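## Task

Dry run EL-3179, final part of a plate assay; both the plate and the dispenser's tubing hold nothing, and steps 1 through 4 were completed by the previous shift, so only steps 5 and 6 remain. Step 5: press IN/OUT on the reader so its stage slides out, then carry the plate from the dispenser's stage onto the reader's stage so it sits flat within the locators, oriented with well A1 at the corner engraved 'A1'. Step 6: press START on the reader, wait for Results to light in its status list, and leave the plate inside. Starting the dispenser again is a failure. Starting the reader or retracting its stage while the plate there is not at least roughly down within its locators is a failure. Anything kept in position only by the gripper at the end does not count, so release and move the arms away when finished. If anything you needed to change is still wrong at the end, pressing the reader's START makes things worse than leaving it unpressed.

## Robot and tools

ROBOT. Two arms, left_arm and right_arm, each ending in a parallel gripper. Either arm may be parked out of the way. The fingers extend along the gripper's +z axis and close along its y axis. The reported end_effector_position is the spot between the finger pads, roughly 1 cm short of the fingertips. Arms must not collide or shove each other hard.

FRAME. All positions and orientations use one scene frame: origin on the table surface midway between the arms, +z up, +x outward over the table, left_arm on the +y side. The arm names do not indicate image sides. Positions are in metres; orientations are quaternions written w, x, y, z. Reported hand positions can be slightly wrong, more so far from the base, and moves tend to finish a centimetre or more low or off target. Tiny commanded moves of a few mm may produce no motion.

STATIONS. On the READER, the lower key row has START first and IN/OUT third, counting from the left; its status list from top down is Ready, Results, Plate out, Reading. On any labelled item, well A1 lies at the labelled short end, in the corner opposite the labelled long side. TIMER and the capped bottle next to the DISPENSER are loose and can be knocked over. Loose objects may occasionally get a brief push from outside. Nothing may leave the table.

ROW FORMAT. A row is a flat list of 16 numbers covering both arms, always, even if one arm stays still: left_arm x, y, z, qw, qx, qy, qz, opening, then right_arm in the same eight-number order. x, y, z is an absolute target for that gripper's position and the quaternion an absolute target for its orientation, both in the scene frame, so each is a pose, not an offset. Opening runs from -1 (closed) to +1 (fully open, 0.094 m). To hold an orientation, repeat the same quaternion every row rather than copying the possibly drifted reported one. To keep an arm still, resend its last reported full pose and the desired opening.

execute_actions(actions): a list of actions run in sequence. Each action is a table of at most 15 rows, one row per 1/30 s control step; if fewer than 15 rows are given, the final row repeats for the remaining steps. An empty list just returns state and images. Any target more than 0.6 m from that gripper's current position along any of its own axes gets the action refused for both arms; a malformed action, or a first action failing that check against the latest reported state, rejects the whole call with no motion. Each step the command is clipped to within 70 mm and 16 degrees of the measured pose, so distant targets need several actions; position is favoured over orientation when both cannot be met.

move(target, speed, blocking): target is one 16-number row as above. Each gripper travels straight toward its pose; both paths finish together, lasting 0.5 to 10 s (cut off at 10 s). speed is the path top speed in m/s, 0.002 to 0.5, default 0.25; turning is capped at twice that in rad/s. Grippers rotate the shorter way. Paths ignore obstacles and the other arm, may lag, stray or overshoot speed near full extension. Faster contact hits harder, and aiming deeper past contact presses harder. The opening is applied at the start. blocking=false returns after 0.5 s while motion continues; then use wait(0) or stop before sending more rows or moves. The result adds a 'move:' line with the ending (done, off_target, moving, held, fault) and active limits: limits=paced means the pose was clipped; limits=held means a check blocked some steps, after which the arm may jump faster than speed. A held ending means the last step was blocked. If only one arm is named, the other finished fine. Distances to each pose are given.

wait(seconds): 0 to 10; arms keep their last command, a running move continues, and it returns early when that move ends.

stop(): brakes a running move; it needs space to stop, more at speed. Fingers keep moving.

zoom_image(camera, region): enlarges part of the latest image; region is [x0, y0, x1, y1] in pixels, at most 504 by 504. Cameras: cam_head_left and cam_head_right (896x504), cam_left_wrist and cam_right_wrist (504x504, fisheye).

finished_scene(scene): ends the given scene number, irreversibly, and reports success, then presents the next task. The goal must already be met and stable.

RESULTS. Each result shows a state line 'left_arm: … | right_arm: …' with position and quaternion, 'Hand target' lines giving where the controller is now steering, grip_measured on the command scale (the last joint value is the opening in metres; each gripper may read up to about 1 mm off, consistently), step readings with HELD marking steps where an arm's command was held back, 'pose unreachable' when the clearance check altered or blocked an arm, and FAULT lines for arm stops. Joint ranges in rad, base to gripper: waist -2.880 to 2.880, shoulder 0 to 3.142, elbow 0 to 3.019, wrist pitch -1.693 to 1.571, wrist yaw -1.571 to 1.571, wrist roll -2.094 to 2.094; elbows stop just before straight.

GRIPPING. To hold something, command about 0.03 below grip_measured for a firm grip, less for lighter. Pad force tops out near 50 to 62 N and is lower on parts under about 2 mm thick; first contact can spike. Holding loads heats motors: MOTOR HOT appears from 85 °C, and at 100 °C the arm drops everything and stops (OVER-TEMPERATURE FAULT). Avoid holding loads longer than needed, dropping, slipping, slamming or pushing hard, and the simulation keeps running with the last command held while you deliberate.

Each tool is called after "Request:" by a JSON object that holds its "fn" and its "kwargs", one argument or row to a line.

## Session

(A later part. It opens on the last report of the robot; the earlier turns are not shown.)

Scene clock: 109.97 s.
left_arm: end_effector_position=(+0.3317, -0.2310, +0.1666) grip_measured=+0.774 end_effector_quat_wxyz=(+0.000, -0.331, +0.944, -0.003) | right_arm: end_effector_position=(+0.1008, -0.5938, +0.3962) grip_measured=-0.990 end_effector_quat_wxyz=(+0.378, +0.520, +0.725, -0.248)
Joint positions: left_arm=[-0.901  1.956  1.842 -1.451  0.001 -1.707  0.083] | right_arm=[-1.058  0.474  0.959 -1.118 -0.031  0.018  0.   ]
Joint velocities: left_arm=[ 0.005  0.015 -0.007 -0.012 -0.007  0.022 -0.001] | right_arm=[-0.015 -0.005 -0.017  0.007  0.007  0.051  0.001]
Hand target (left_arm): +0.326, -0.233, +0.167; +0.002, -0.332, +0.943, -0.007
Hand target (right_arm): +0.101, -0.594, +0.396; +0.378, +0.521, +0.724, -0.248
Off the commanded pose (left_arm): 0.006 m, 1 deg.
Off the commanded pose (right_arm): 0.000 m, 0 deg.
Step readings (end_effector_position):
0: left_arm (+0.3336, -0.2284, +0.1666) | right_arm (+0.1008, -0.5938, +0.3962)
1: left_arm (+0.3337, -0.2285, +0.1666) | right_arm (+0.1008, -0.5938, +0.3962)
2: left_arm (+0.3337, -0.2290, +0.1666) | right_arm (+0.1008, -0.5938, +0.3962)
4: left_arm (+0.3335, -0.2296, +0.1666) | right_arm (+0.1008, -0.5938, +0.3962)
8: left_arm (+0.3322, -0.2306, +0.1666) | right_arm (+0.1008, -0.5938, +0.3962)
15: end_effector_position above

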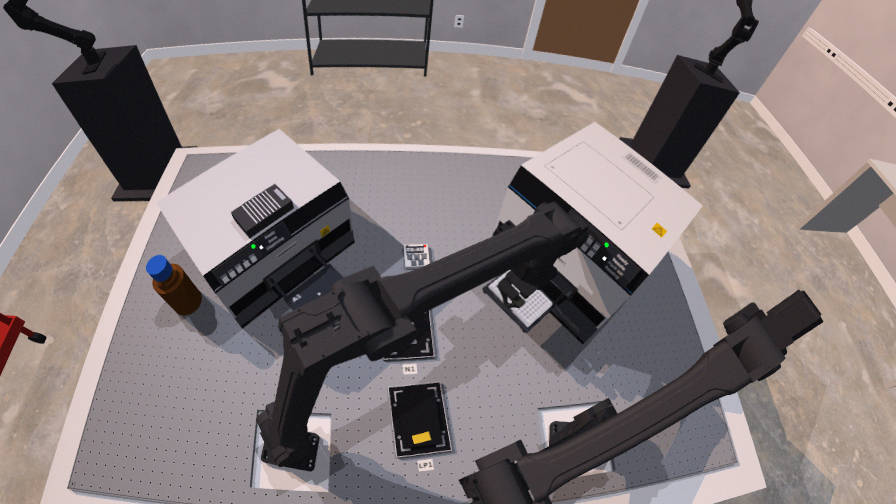

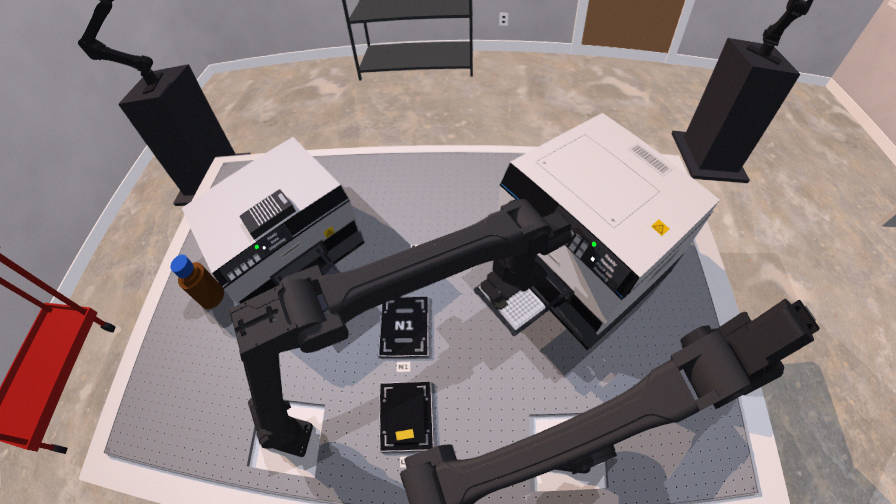

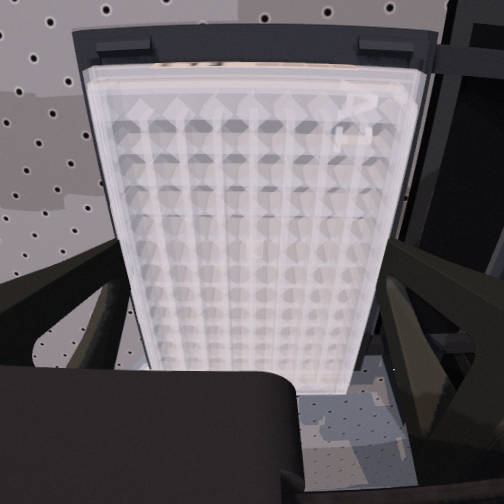

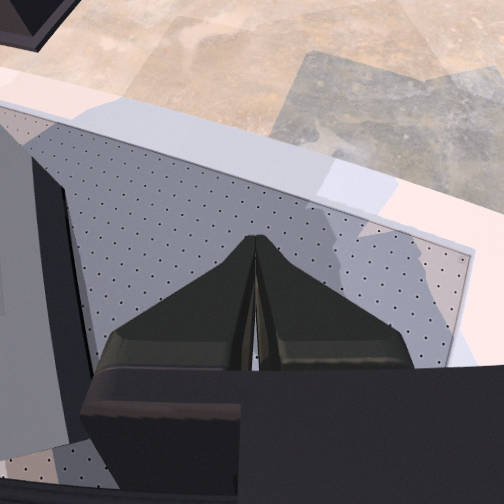

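Request:
{"fn": "execute_actions", "kwargs": {
  "actions": [
    [[0.3343,-0.2276,0.165,0.002,-0.340,0.940,-0.007,0.73,0.1008,-0.5938,0.3962,0.378,0.521,0.724,-0.248,-1],[0.3343,-0.2276,0.164,0.002,-0.340,0.940,-0.007,0.73,0.1008,-0.5938,0.3962,0.378,0.521,0.724,-0.248,-1],[0.3343,-0.2276,0.163,0.002,-0.340,0.940,-0.007,0.73,0.1008,-0.5938,0.3962,0.378,0.521,0.724,-0.248,-1],[0.3343,-0.2276,0.162,0.002,-0.340,0.940,-0.007,0.73,0.1008,-0.5938,0.3962,0.378,0.521,0.724,-0.248,-1],[0.3343,-0.2276,0.161,0.002,-0.340,0.940,-0.007,0.73,0.1008,-0.5938,0.3962,0.378,0.521,0.724,-0.248,-1],[0.3343,-0.2276,0.160,0.002,-0.340,0.940,-0.007,0.73,0.1008,-0.5938,0.3962,0.378,0.521,0.724,-0.248,-1],[0.3343,-0.2276,0.159,0.002,-0.340,0.940,-0.007,0.73,0.1008,-0.5938,0.3962,0.378,0.521,0.724,-0.248,-1]]
  ]
}}

Request:
{"fn": "zoom_image", "kwargs": {
  "camera": "cam_head_right",
  "region": [460, 260, 580, 350]
}}

Scene clock: 115.43 s.
left_arm: end_effector_position=(+0.3319, -0.2314, +0.1618) grip_measured=+0.774 end_effector_quat_wxyz=(+0.001, -0.332, +0.943, -0.005) | right_arm: end_effector_position=(+0.1008, -0.5938, +0.3962) grip_measured=-0.990 end_effector_quat_wxyz=(+0.378, +0.520, +0.725, -0.248)
Joint positions: left_arm=[-0.901  1.955  1.828 -1.433  0.001 -1.709  0.083] | right_arm=[-1.058  0.474  0.959 -1.118 -0.031  0.018  0.   ]
Joint velocities: left_arm=[-0.015 -0.005 -0.032 -0.017 -0.022 -0.037  0.   ] | right_arm=[-0.015 -0.005 -0.017  0.002 -0.066  0.051  0.001]
Hand target (left_arm): +0.334, -0.228, +0.159; +0.002, -0.340, +0.940, -0.007
Hand target (right_arm): +0.101, -0.594, +0.396; +0.378, +0.521, +0.724, -0.248
Off the commanded pose (left_arm): 0.005 m, 1 deg.
Off the commanded pose (right_arm): 0.000 m, 0 deg.
Step readings (end_effector_position):
0: left_arm (+0.3317, -0.2310, +0.1666) | right_arm (+0.1008, -0.5938, +0.3962)
1: left_arm (+0.3318, -0.2312, +0.1666) | right_arm (+0.1008, -0.5938, +0.3962)
2: left_arm (+0.3320, -0.2315, +0.1663) | right_arm (+0.1008, -0.5938, +0.3962)
4: left_arm (+0.3321, -0.2318, +0.1651) | right_arm (+0.1008, -0.5938, +0.3962)
8: left_arm (+0.3320, -0.2315, +0.1618) | right_arm (+0.1008, -0.5938, +0.3962)
15: end_effector_position above

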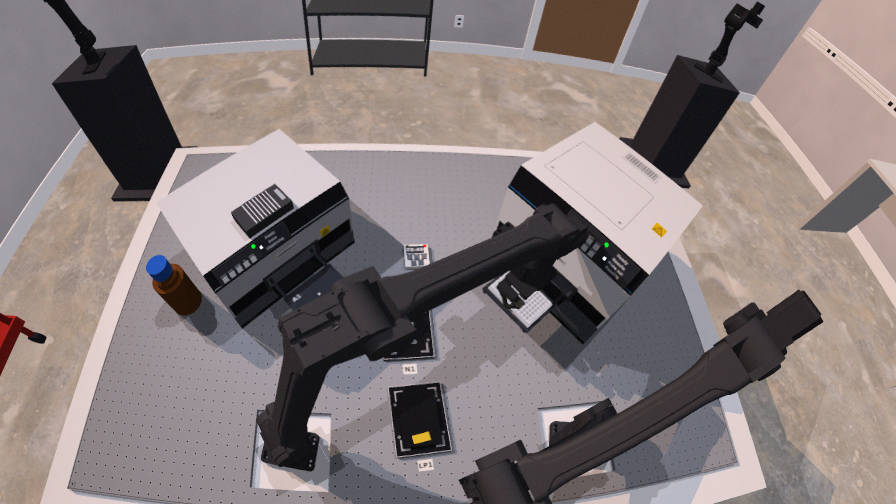

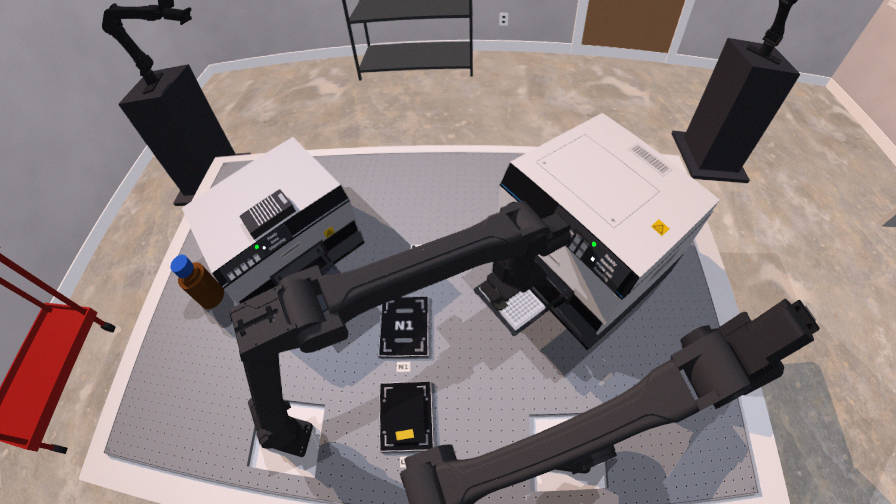

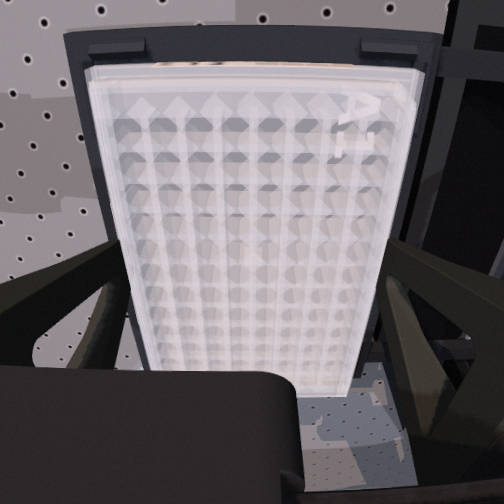

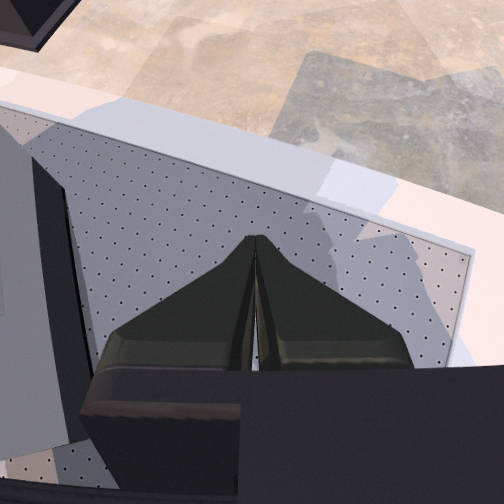

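Region (460, 260, 580, 350) of cam_head_right's 896x504 image, scaled by 4.200, with more detail than that image has; it fills the top 378 rows of this view, and the rest is white.

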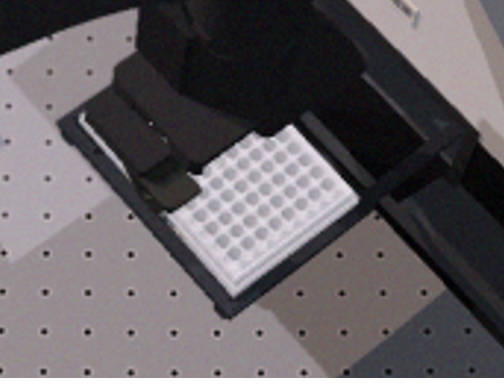

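Request:
{"fn": "execute_actions", "kwargs": {
  "actions": [
    [[0.3375,-0.2255,0.158,0.002,-0.343,0.939,-0.006,0.73,0.1008,-0.5938,0.3962,0.378,0.521,0.724,-0.248,-1]]
  ]
}}

Scene clock: 117.50 s.
left_arm: end_effector_position=(+0.3336, -0.2307, +0.1618) grip_measured=+0.774 end_effector_quat_wxyz=(+0.001, -0.333, +0.943, -0.006) | right_arm: end_effector_position=(+0.1008, -0.5938, +0.3962) grip_measured=-0.990 end_effector_quat_wxyz=(+0.378, +0.520, +0.725, -0.248)
Joint positions: left_arm=[-0.898  1.955  1.828 -1.432  0.001 -1.709  0.083] | right_arm=[-1.058  0.474  0.959 -1.118 -0.031  0.018  0.   ]
Joint velocities: left_arm=[-0.024  0.005 -0.002  0.007 -0.007 -0.007  0.   ] | right_arm=[-0.015 -0.015  0.012  0.007 -0.037  0.037 -0.   ]
Hand target (left_arm): +0.338, -0.225, +0.158; +0.002, -0.343, +0.939, -0.006
Hand target (right_arm): +0.101, -0.594, +0.396; +0.378, +0.521, +0.724, -0.248
Off the commanded pose (left_arm): 0.007 m, 1 deg.
Off the commanded pose (right_arm): 0.000 m, 0 deg.
Step readings (end_effector_position):
0: left_arm (+0.3319, -0.2314, +0.1618) | right_arm (+0.1008, -0.5938, +0.3962)
1: left_arm (+0.3321, -0.2312, +0.1618) | right_arm (+0.1008, -0.5938, +0.3962)
2: left_arm (+0.3323, -0.2311, +0.1618) | right_arm (+0.1008, -0.5938, +0.3962)
4: left_arm (+0.3329, -0.2308, +0.1618) | right_arm (+0.1008, -0.5938, +0.3962)
8: left_arm (+0.3336, -0.2307, +0.1618) | right_arm (+0.1008, -0.5938, +0.3962)
15: end_effector_position above

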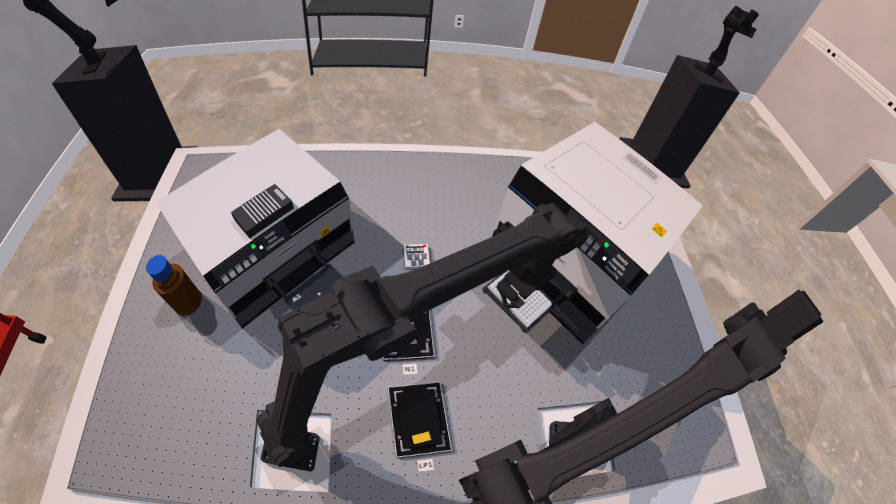

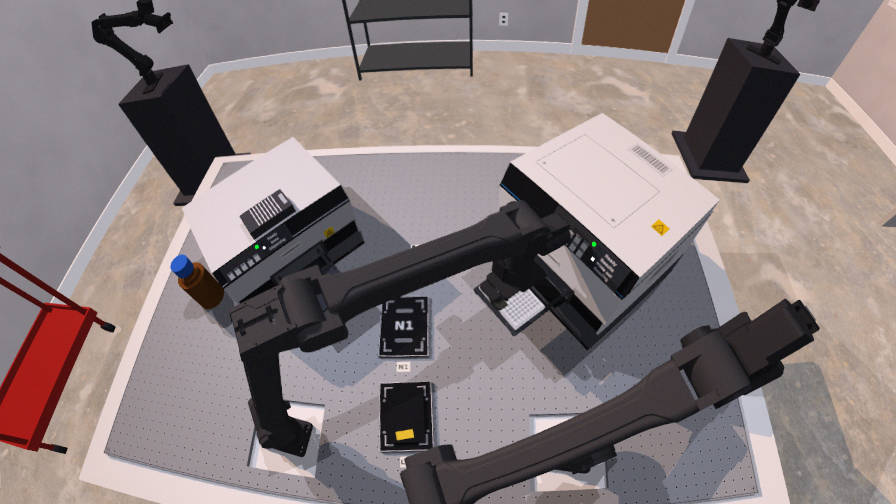

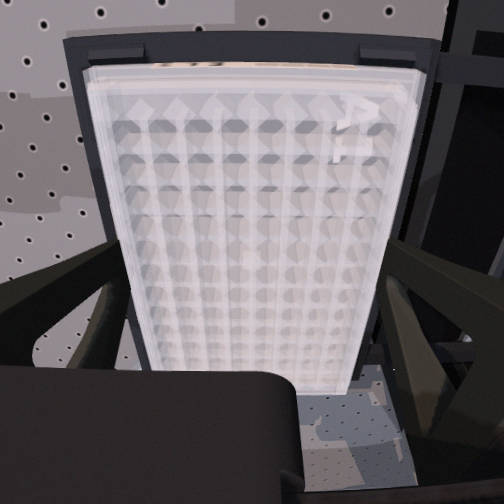

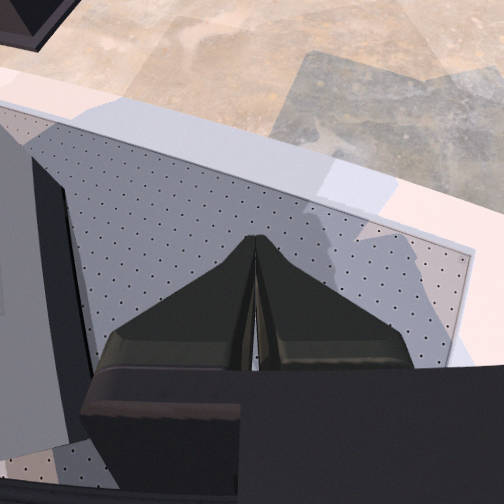

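Aligned lengthwise; lowering with a slight shift toward the stage front.

Request:
{"fn": "execute_actions", "kwargs": {
  "actions": [
    [[0.333,-0.2255,0.155,0.002,-0.340,0.940,-0.005,0.73,0.1008,-0.5938,0.3962,0.378,0.521,0.724,-0.248,-1]]
  ]
}}

Scene clock: 119.77 s.
left_arm: end_effector_position=(+0.3332, -0.2300, +0.1606) grip_measured=+0.774 end_effector_quat_wxyz=(+0.001, -0.334, +0.942, -0.008) | right_arm: end_effector_position=(+0.1008, -0.5938, +0.3962) grip_measured=-0.990 end_effector_quat_wxyz=(+0.378, +0.520, +0.725, -0.248)
Joint positions: left_arm=[-0.898  1.95   1.818 -1.422  0.001 -1.711  0.083] | right_arm=[-1.058  0.474  0.959 -1.118 -0.031  0.018  0.   ]
Joint velocities: left_arm=[ 0.005  0.005 -0.007 -0.007 -0.022 -0.081  0.   ] | right_arm=[-0.015 -0.005 -0.012 -0.002 -0.007  0.037  0.001]
Hand target (left_arm): +0.333, -0.226, +0.155; +0.002, -0.340, +0.940, -0.005
Hand target (right_arm): +0.101, -0.594, +0.396; +0.378, +0.521, +0.724, -0.248
Off the commanded pose (left_arm): 0.007 m, 1 deg.
Off the commanded pose (right_arm): 0.000 m, 0 deg.
Step readings (end_effector_position):
0: left_arm (+0.3336, -0.2307, +0.1618) | right_arm (+0.1008, -0.5938, +0.3962)
1: left_arm (+0.3336, -0.2306, +0.1610) | right_arm (+0.1008, -0.5938, +0.3962)
2: left_arm (+0.3334, -0.2303, +0.1606) | right_arm (+0.1008, -0.5938, +0.3962)
4: left_arm (+0.3332, -0.2300, +0.1607) | right_arm (+0.1008, -0.5938, +0.3962)
8: left_arm (+0.3332, -0.2300, +0.1606) | right_arm (+0.1008, -0.5938, +0.3962)
15: end_effector_position above

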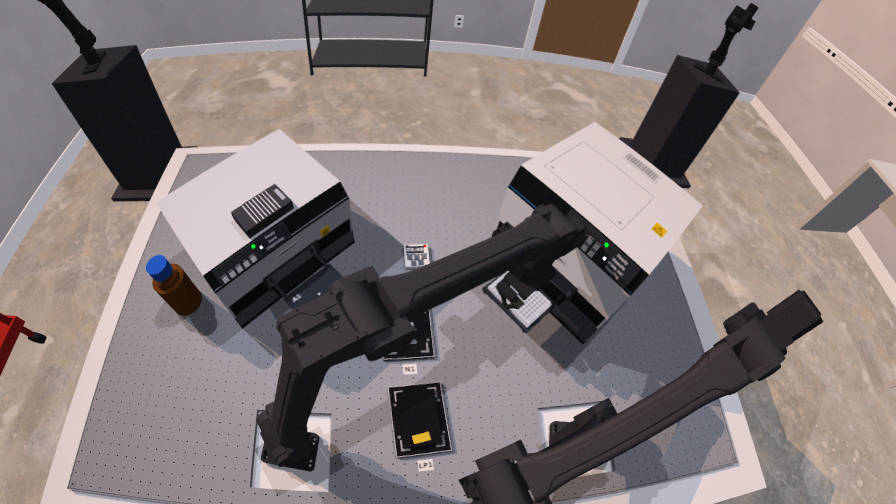

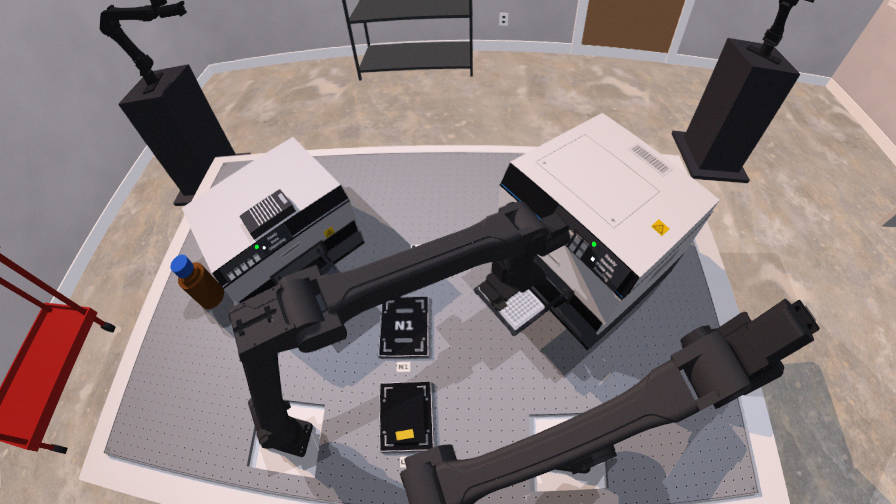

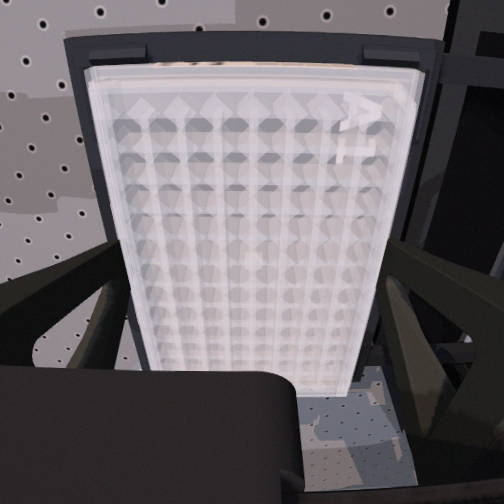

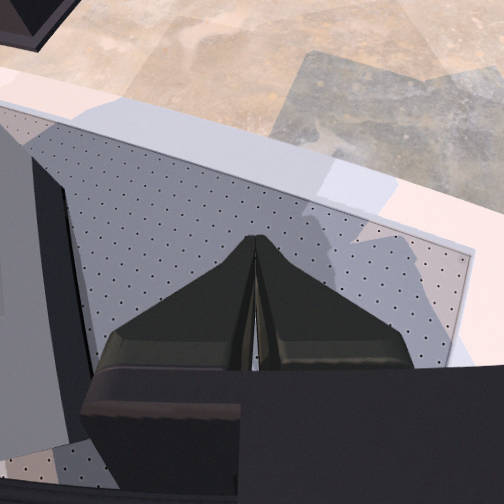

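Request:
{"fn": "execute_actions", "kwargs": {
  "actions": [
    [[0.333,-0.2255,0.158,0.002,-0.340,0.940,-0.007,1,0.1008,-0.5938,0.3962,0.378,0.521,0.724,-0.248,-1]],
    [[0.332,-0.224,0.178,0.007,-0.340,0.940,-0.022,1,0.1008,-0.5938,0.3962,0.378,0.521,0.724,-0.248,-1]],
    [[0.3305,-0.2213,0.199,0.012,-0.340,0.940,-0.038,1,0.1008,-0.5938,0.3962,0.378,0.521,0.724,-0.248,-1]]
  ]
}}

Scene clock: 124.77 s.
left_arm: end_effector_position=(+0.3306, -0.2242, +0.2037) grip_measured=+1.000 end_effector_quat_wxyz=(+0.011, -0.334, +0.942, -0.042) | right_arm: end_effector_position=(+0.1008, -0.5938, +0.3962) grip_measured=-0.990 end_effector_quat_wxyz=(+0.378, +0.520, +0.725, -0.248)
Joint positions: left_arm=[-0.898  1.871  1.81  -1.422 -0.004 -1.711  0.094] | right_arm=[-1.058  0.474  0.959 -1.118 -0.031  0.018  0.   ]
Joint velocities: left_arm=[-0.005  0.015  0.007  0.012 -0.007 -0.022  0.   ] | right_arm=[-0.005 -0.005  0.002  0.002 -0.007 -0.037 -0.001]
Hand target (left_arm): +0.330, -0.221, +0.199; +0.012, -0.340, +0.940, -0.038
Hand target (right_arm): +0.101, -0.594, +0.396; +0.378, +0.521, +0.724, -0.248
Off the commanded pose (left_arm): 0.006 m, 1 deg.
Off the commanded pose (right_arm): 0.000 m, 0 deg.
Step readings (end_effector_position; steps 1 to 15: 1st action; 16 to 30: 2nd action; 31 to 45: 3rd action):
0: left_arm (+0.3332, -0.2300, +0.1606) | right_arm (+0.1008, -0.5938, +0.3962)
1: left_arm (+0.3332, -0.2300, +0.1608) | right_arm (+0.1008, -0.5938, +0.3962)
2: left_arm (+0.3332, -0.2300, +0.1608) | right_arm (+0.1008, -0.5938, +0.3962)
4: left_arm (+0.3332, -0.2300, +0.1608) | right_arm (+0.1008, -0.5938, +0.3962)
8: left_arm (+0.3332, -0.2300, +0.1608) | right_arm (+0.1008, -0.5938, +0.3962)
15: left_arm (+0.3332, -0.2300, +0.1608) | right_arm (+0.1008, -0.5938, +0.3962)
16: left_arm (+0.3331, -0.2297, +0.1617) | right_arm (+0.1008, -0.5938, +0.3962)
17: left_arm (+0.3328, -0.2289, +0.1622) | right_arm (+0.1008, -0.5938, +0.3962)
19: left_arm (+0.3321, -0.2278, +0.1658) | right_arm (+0.1008, -0.5938, +0.3962)
23: left_arm (+0.3318, -0.2272, +0.1767) | right_arm (+0.1008, -0.5938, +0.3962)
30: left_arm (+0.3315, -0.2267, +0.1834) | right_arm (+0.1008, -0.5938, +0.3962)
31: left_arm (+0.3317, -0.2265, +0.1838) | right_arm (+0.1008, -0.5938, +0.3962)
32: left_arm (+0.3317, -0.2261, +0.1844) | right_arm (+0.1008, -0.5938, +0.3962)
34: left_arm (+0.3315, -0.2257, +0.1878) | right_arm (+0.1008, -0.5938, +0.3962)
38: left_arm (+0.3310, -0.2248, +0.1973) | right_arm (+0.1008, -0.5938, +0.3962)
45: end_effector_position above

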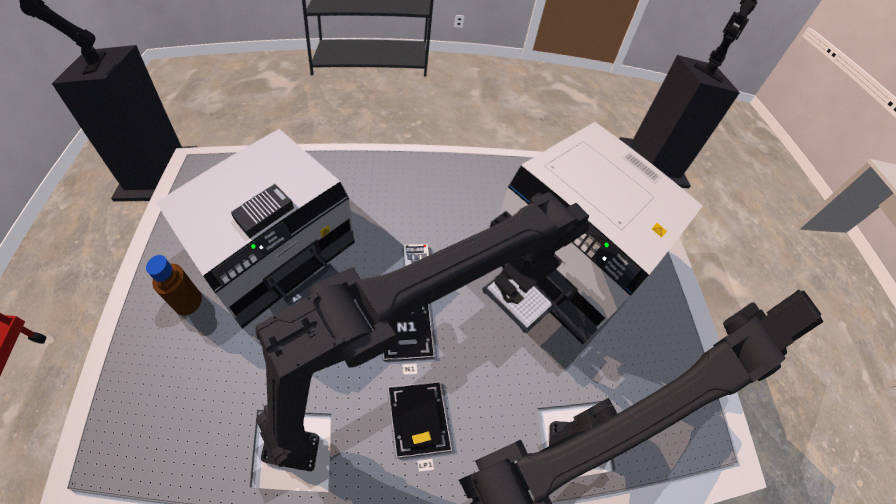

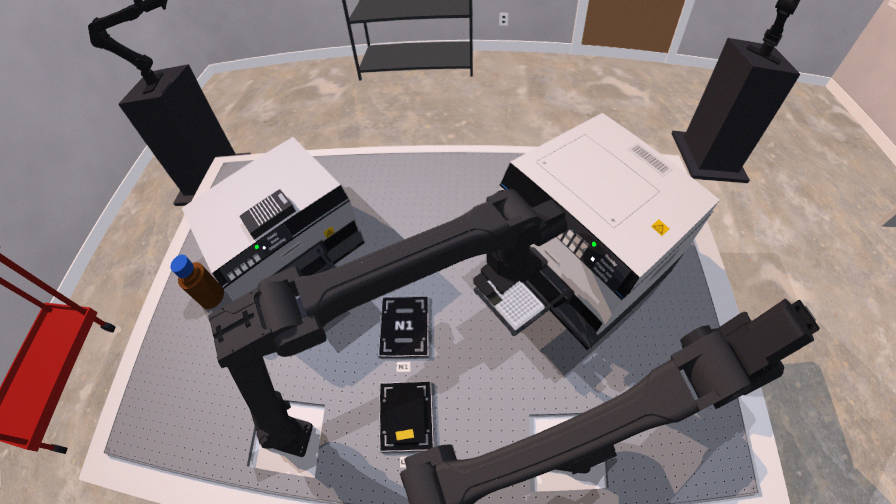

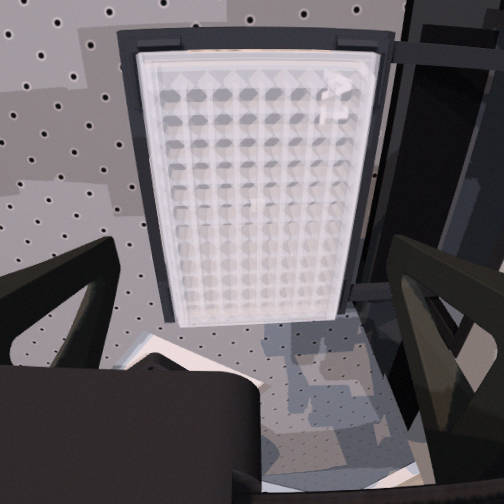

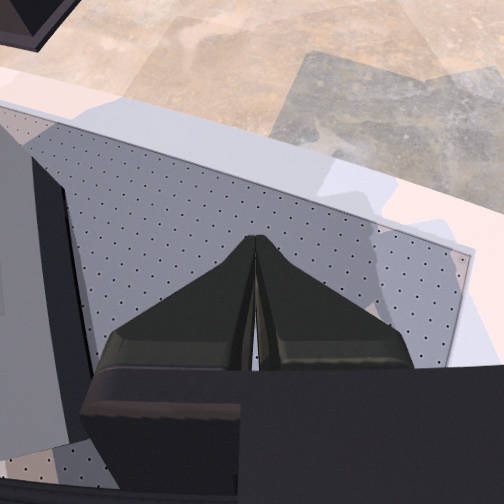

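Request:
{"fn": "move", "kwargs": {
  "target": [0.29,-0.16,0.28,0.483,0.369,0.758,-0.235,1,0.1008,-0.5938,0.3962,0.378,0.521,0.724,-0.248,-1],
  "speed": 0.4
}}

Request:
{"fn": "zoom_image", "kwargs": {
  "camera": "cam_left_wrist",
  "region": [110, 100, 400, 370]
}}

Scene clock: 130.27 s.
left_arm: end_effector_position=(+0.2887, -0.1644, +0.2858) grip_measured=+1.000 end_effector_quat_wxyz=(+0.477, +0.373, +0.758, -0.242) | right_arm: end_effector_position=(+0.1008, -0.5938, +0.3962) grip_measured=-0.990 end_effector_quat_wxyz=(+0.378, +0.520, +0.725, -0.248)
Joint positions: left_arm=[-0.952  1.189  0.88  -0.137 -0.14  -0.078  0.094] | right_arm=[-1.058  0.474  0.959 -1.118 -0.031  0.018  0.   ]
Joint velocities: left_arm=[ 0.005 -0.005 -0.007 -0.007 -0.007 -0.037  0.   ] | right_arm=[ 0.015  0.005  0.012  0.007 -0.007 -0.007  0.001]
Hand target (left_arm): +0.290, -0.160, +0.281; +0.481, +0.376, +0.755, -0.240
Hand target (right_arm): +0.101, -0.594, +0.396; +0.378, +0.521, +0.724, -0.248
Off the commanded pose (left_arm): 0.007 m, 1 deg.
Off the commanded pose (right_arm): 0.000 m, 0 deg.
move: done

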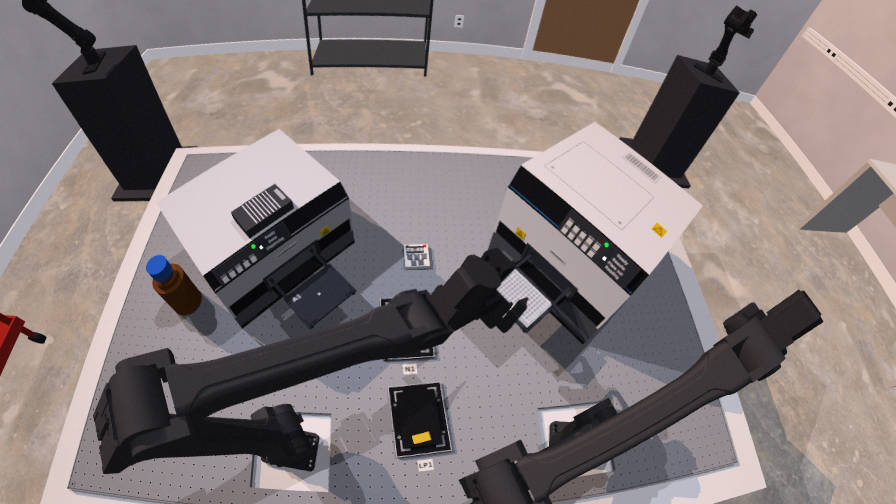

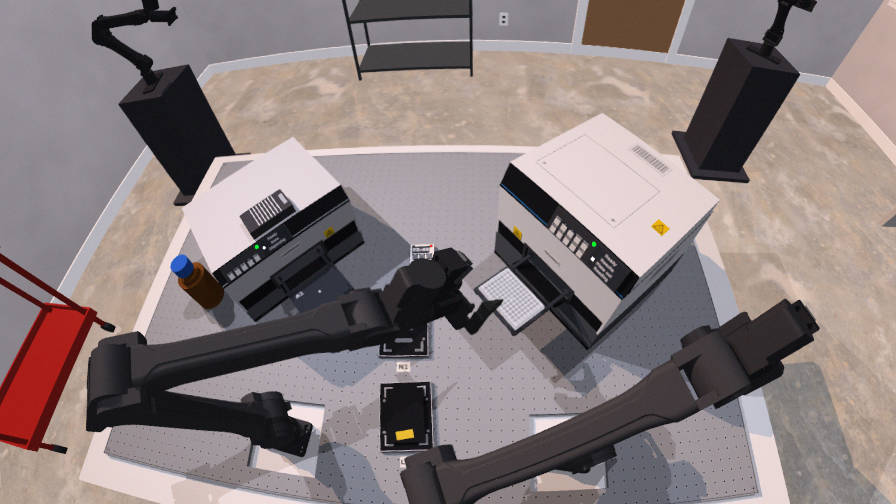

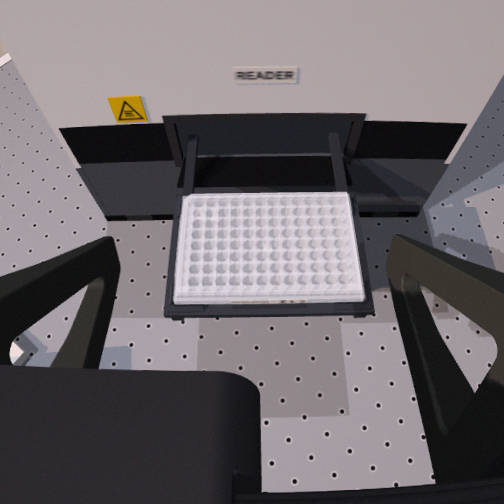

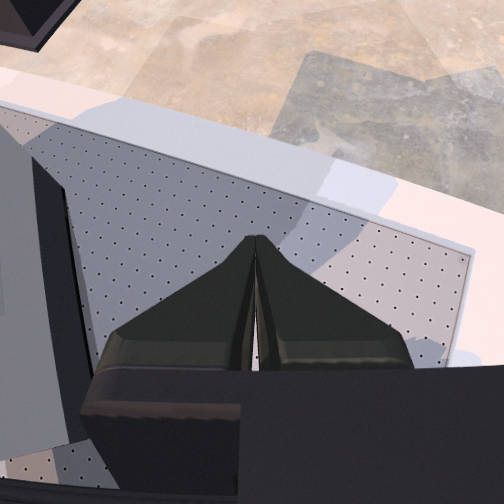

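Region (110, 100, 400, 370) of cam_left_wrist's 504x504 image, scaled by 1.738, with more detail than that image has; it fills the top 469 rows of this view, and the rest is white.

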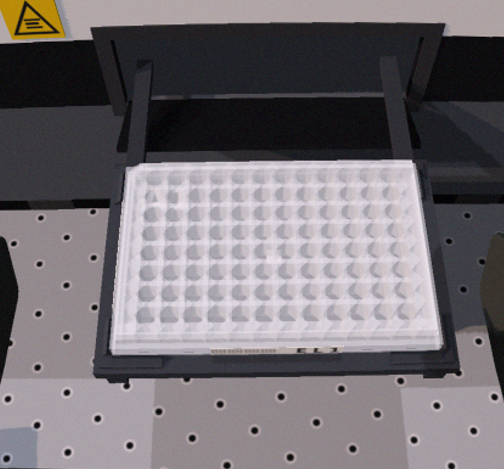

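Request:
{"fn": "move", "kwargs": {
  "target": [0.377,-0.264,0.335,0.483,0.369,0.758,-0.235,-1,0.1008,-0.5938,0.3962,0.378,0.521,0.724,-0.248,-1]
}}

Scene clock: 132.83 s.
left_arm: end_effector_position=(+0.3644, -0.2538, +0.3158) grip_measured=-0.992 end_effector_quat_wxyz=(+0.474, +0.370, +0.764, -0.233) | right_arm: end_effector_position=(+0.1008, -0.5938, +0.3962) grip_measured=-0.990 end_effector_quat_wxyz=(+0.378, +0.520, +0.725, -0.248)
Joint positions: left_arm=[-0.907  1.476  1.241 -0.228 -0.116 -0.063  0.   ] | right_arm=[-1.058  0.474  0.959 -1.118 -0.031  0.018  0.   ]
Joint velocities: left_arm=[-0.005 -0.005  0.007  0.002 -0.022 -0.007 -0.001] | right_arm=[-0.005  0.005  0.002 -0.002  0.022 -0.051 -0.   ]
Hand target (left_arm): +0.375, -0.263, +0.335; +0.484, +0.369, +0.758, -0.235
Hand target (right_arm): +0.101, -0.594, +0.396; +0.378, +0.521, +0.724, -0.248
Off the commanded pose (left_arm): 0.025 m, 1 deg.
Off the commanded pose (right_arm): 0.000 m, 0 deg.
move: off_target (left_arm)

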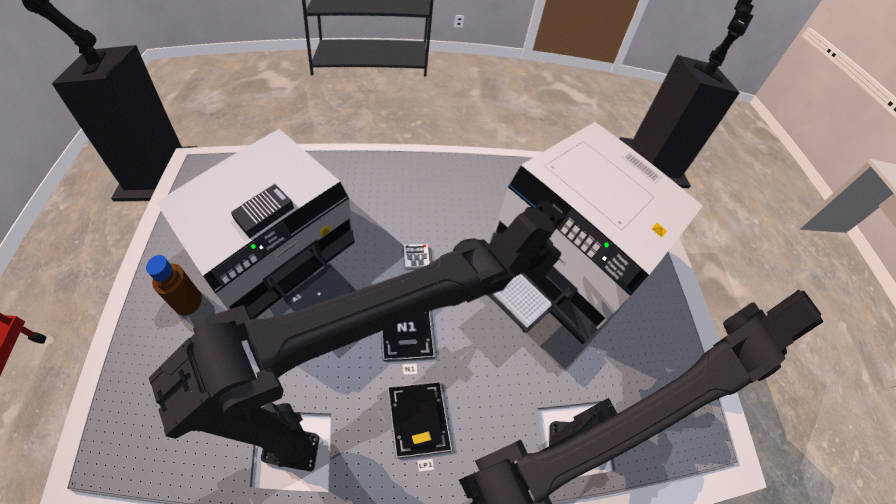

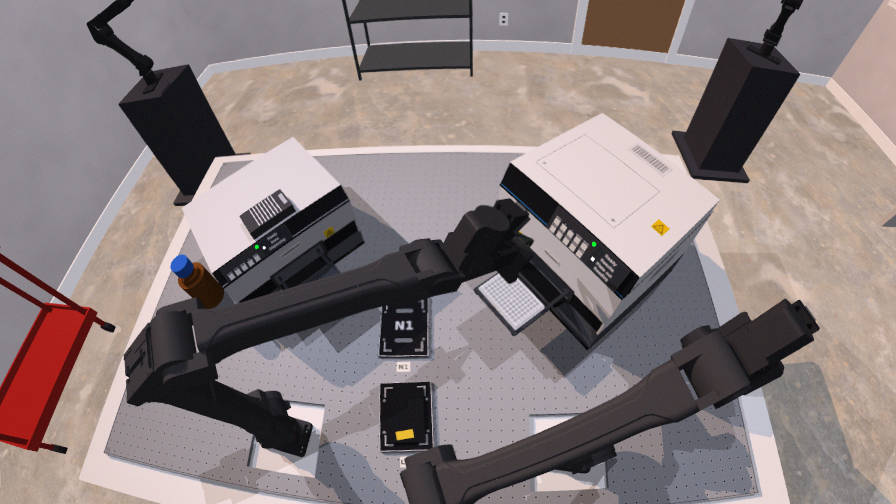

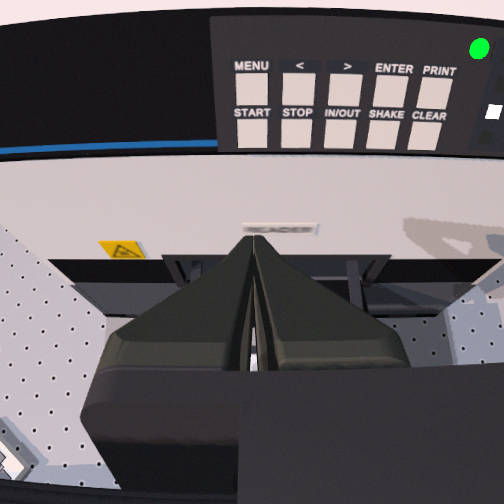

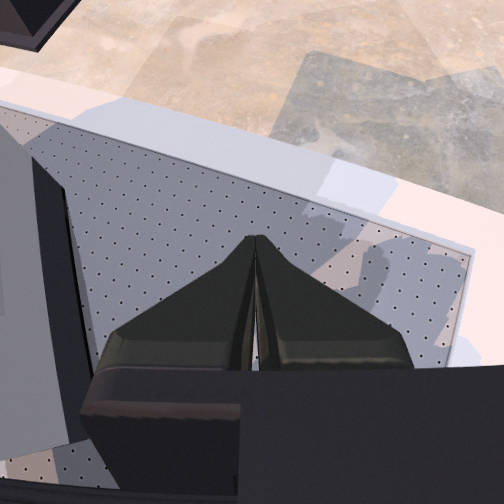

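Request:
{"fn": "move", "kwargs": {
  "target": [0.405,-0.300,0.340,0.483,0.369,0.758,-0.235,-1,0.1008,-0.5938,0.3962,0.378,0.521,0.724,-0.248,-1],
  "speed": 0.1
}}

Scene clock: 136.27 s.
left_arm: end_effector_position=(+0.3906, -0.2883, +0.3208) grip_measured=-0.992 end_effector_quat_wxyz=(+0.473, +0.371, +0.765, -0.233) | right_arm: end_effector_position=(+0.1008, -0.5938, +0.3962) grip_measured=-0.990 end_effector_quat_wxyz=(+0.378, +0.520, +0.725, -0.248)
Joint positions: left_arm=[-0.897  1.583  1.377 -0.258 -0.106 -0.059  0.   ] | right_arm=[-1.058  0.474  0.959 -1.118 -0.031  0.018  0.   ]
Joint velocities: left_arm=[-0.005 -0.015  0.007 -0.012 -0.022 -0.022  0.001] | right_arm=[-0.005 -0.005 -0.002 -0.017  0.007 -0.007  0.001]
Hand target (left_arm): +0.404, -0.298, +0.340; +0.484, +0.369, +0.758, -0.235
Hand target (right_arm): +0.101, -0.594, +0.396; +0.378, +0.521, +0.724, -0.248
Off the commanded pose (left_arm): 0.027 m, 1 deg.
Off the commanded pose (right_arm): 0.000 m, 0 deg.
move: off_target (left_arm)

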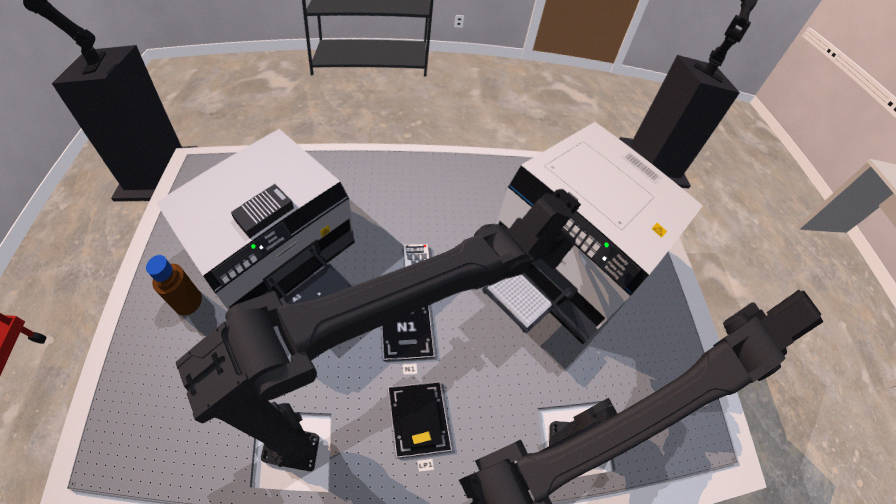

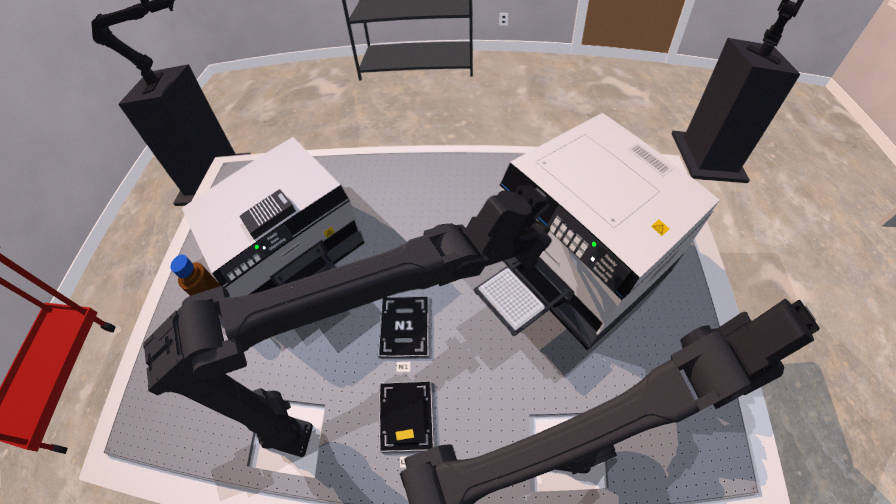

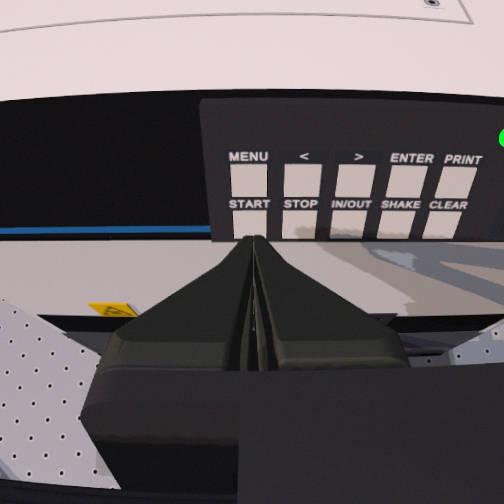

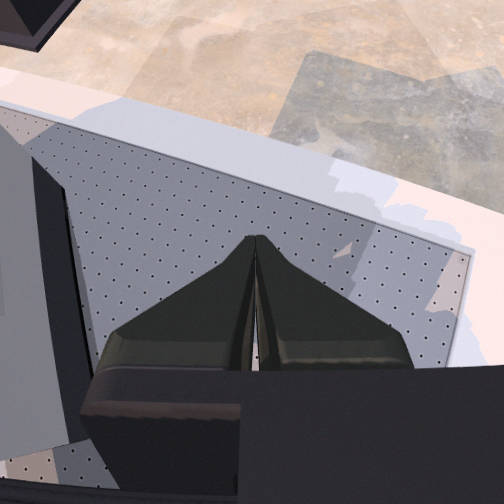

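Request:
{"fn": "move", "kwargs": {
  "target": [0.417,-0.313,0.332,0.483,0.369,0.758,-0.235,-1,0.1008,-0.5938,0.3962,0.378,0.521,0.724,-0.248,-1],
  "speed": 0.04
}}

Scene clock: 139.90 s.
left_arm: end_effector_position=(+0.4011, -0.3001, +0.3106) grip_measured=-0.992 end_effector_quat_wxyz=(+0.469, +0.373, +0.767, -0.230) | right_arm: end_effector_position=(+0.1008, -0.5938, +0.3962) grip_measured=-0.990 end_effector_quat_wxyz=(+0.378, +0.520, +0.725, -0.248)
Joint positions: left_arm=[-0.892  1.63   1.414 -0.259 -0.101 -0.056  0.   ] | right_arm=[-1.058  0.474  0.959 -1.118 -0.031  0.018  0.   ]
Joint velocities: left_arm=[-0.015 -0.005  0.007 -0.007  0.037 -0.037 -0.001] | right_arm=[ 0.005 -0.015 -0.002 -0.017 -0.081  0.022  0.001]
Hand target (left_arm): +0.416, -0.311, +0.332; +0.484, +0.369, +0.758, -0.235
Hand target (right_arm): +0.101, -0.594, +0.396; +0.378, +0.521, +0.724, -0.248
Off the commanded pose (left_arm): 0.030 m, 2 deg.
Off the commanded pose (right_arm): 0.000 m, 0 deg.
move: off_target (left_arm)

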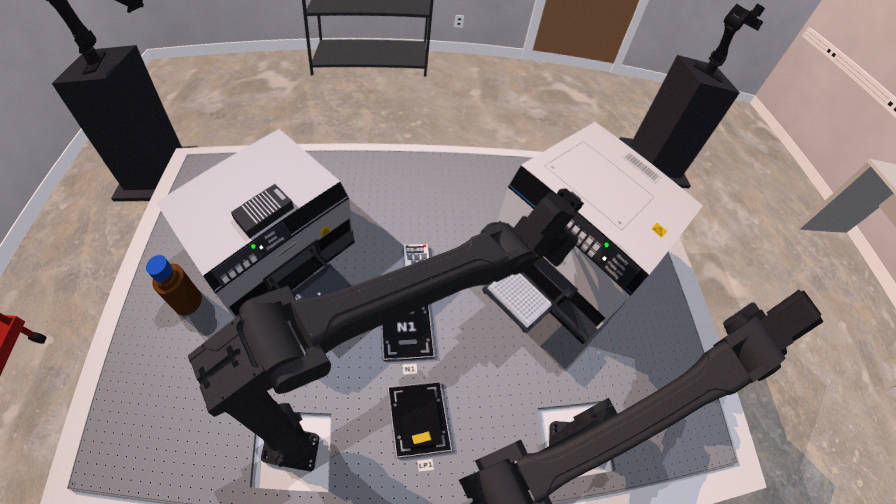

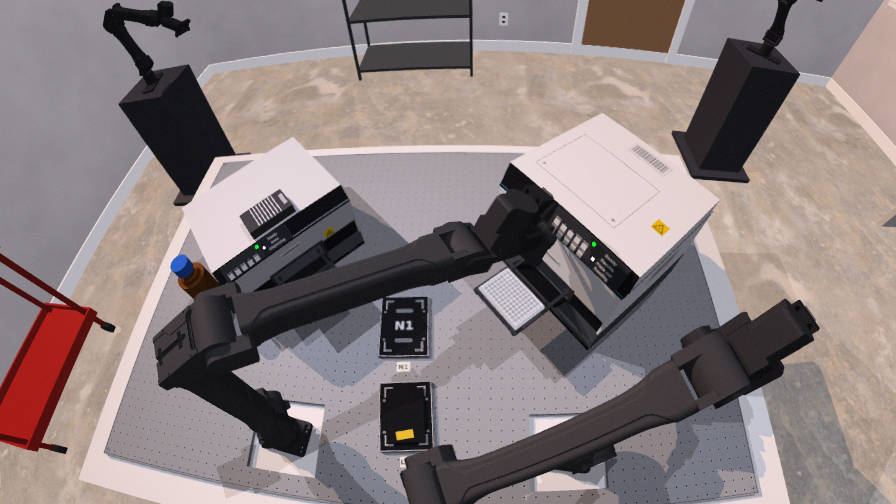

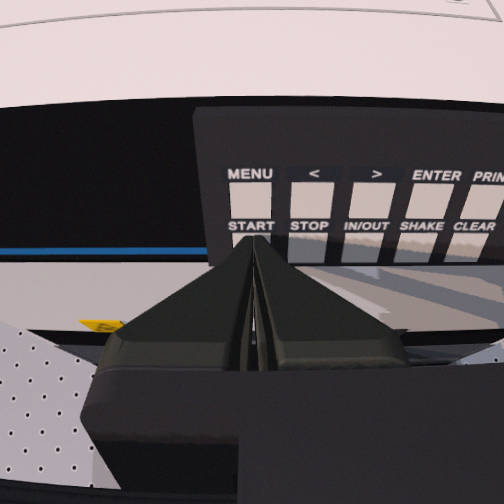

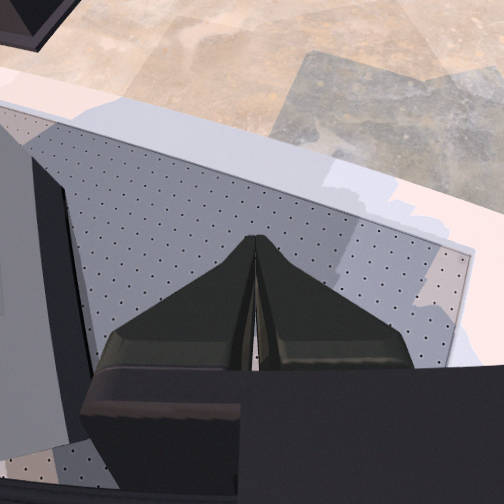

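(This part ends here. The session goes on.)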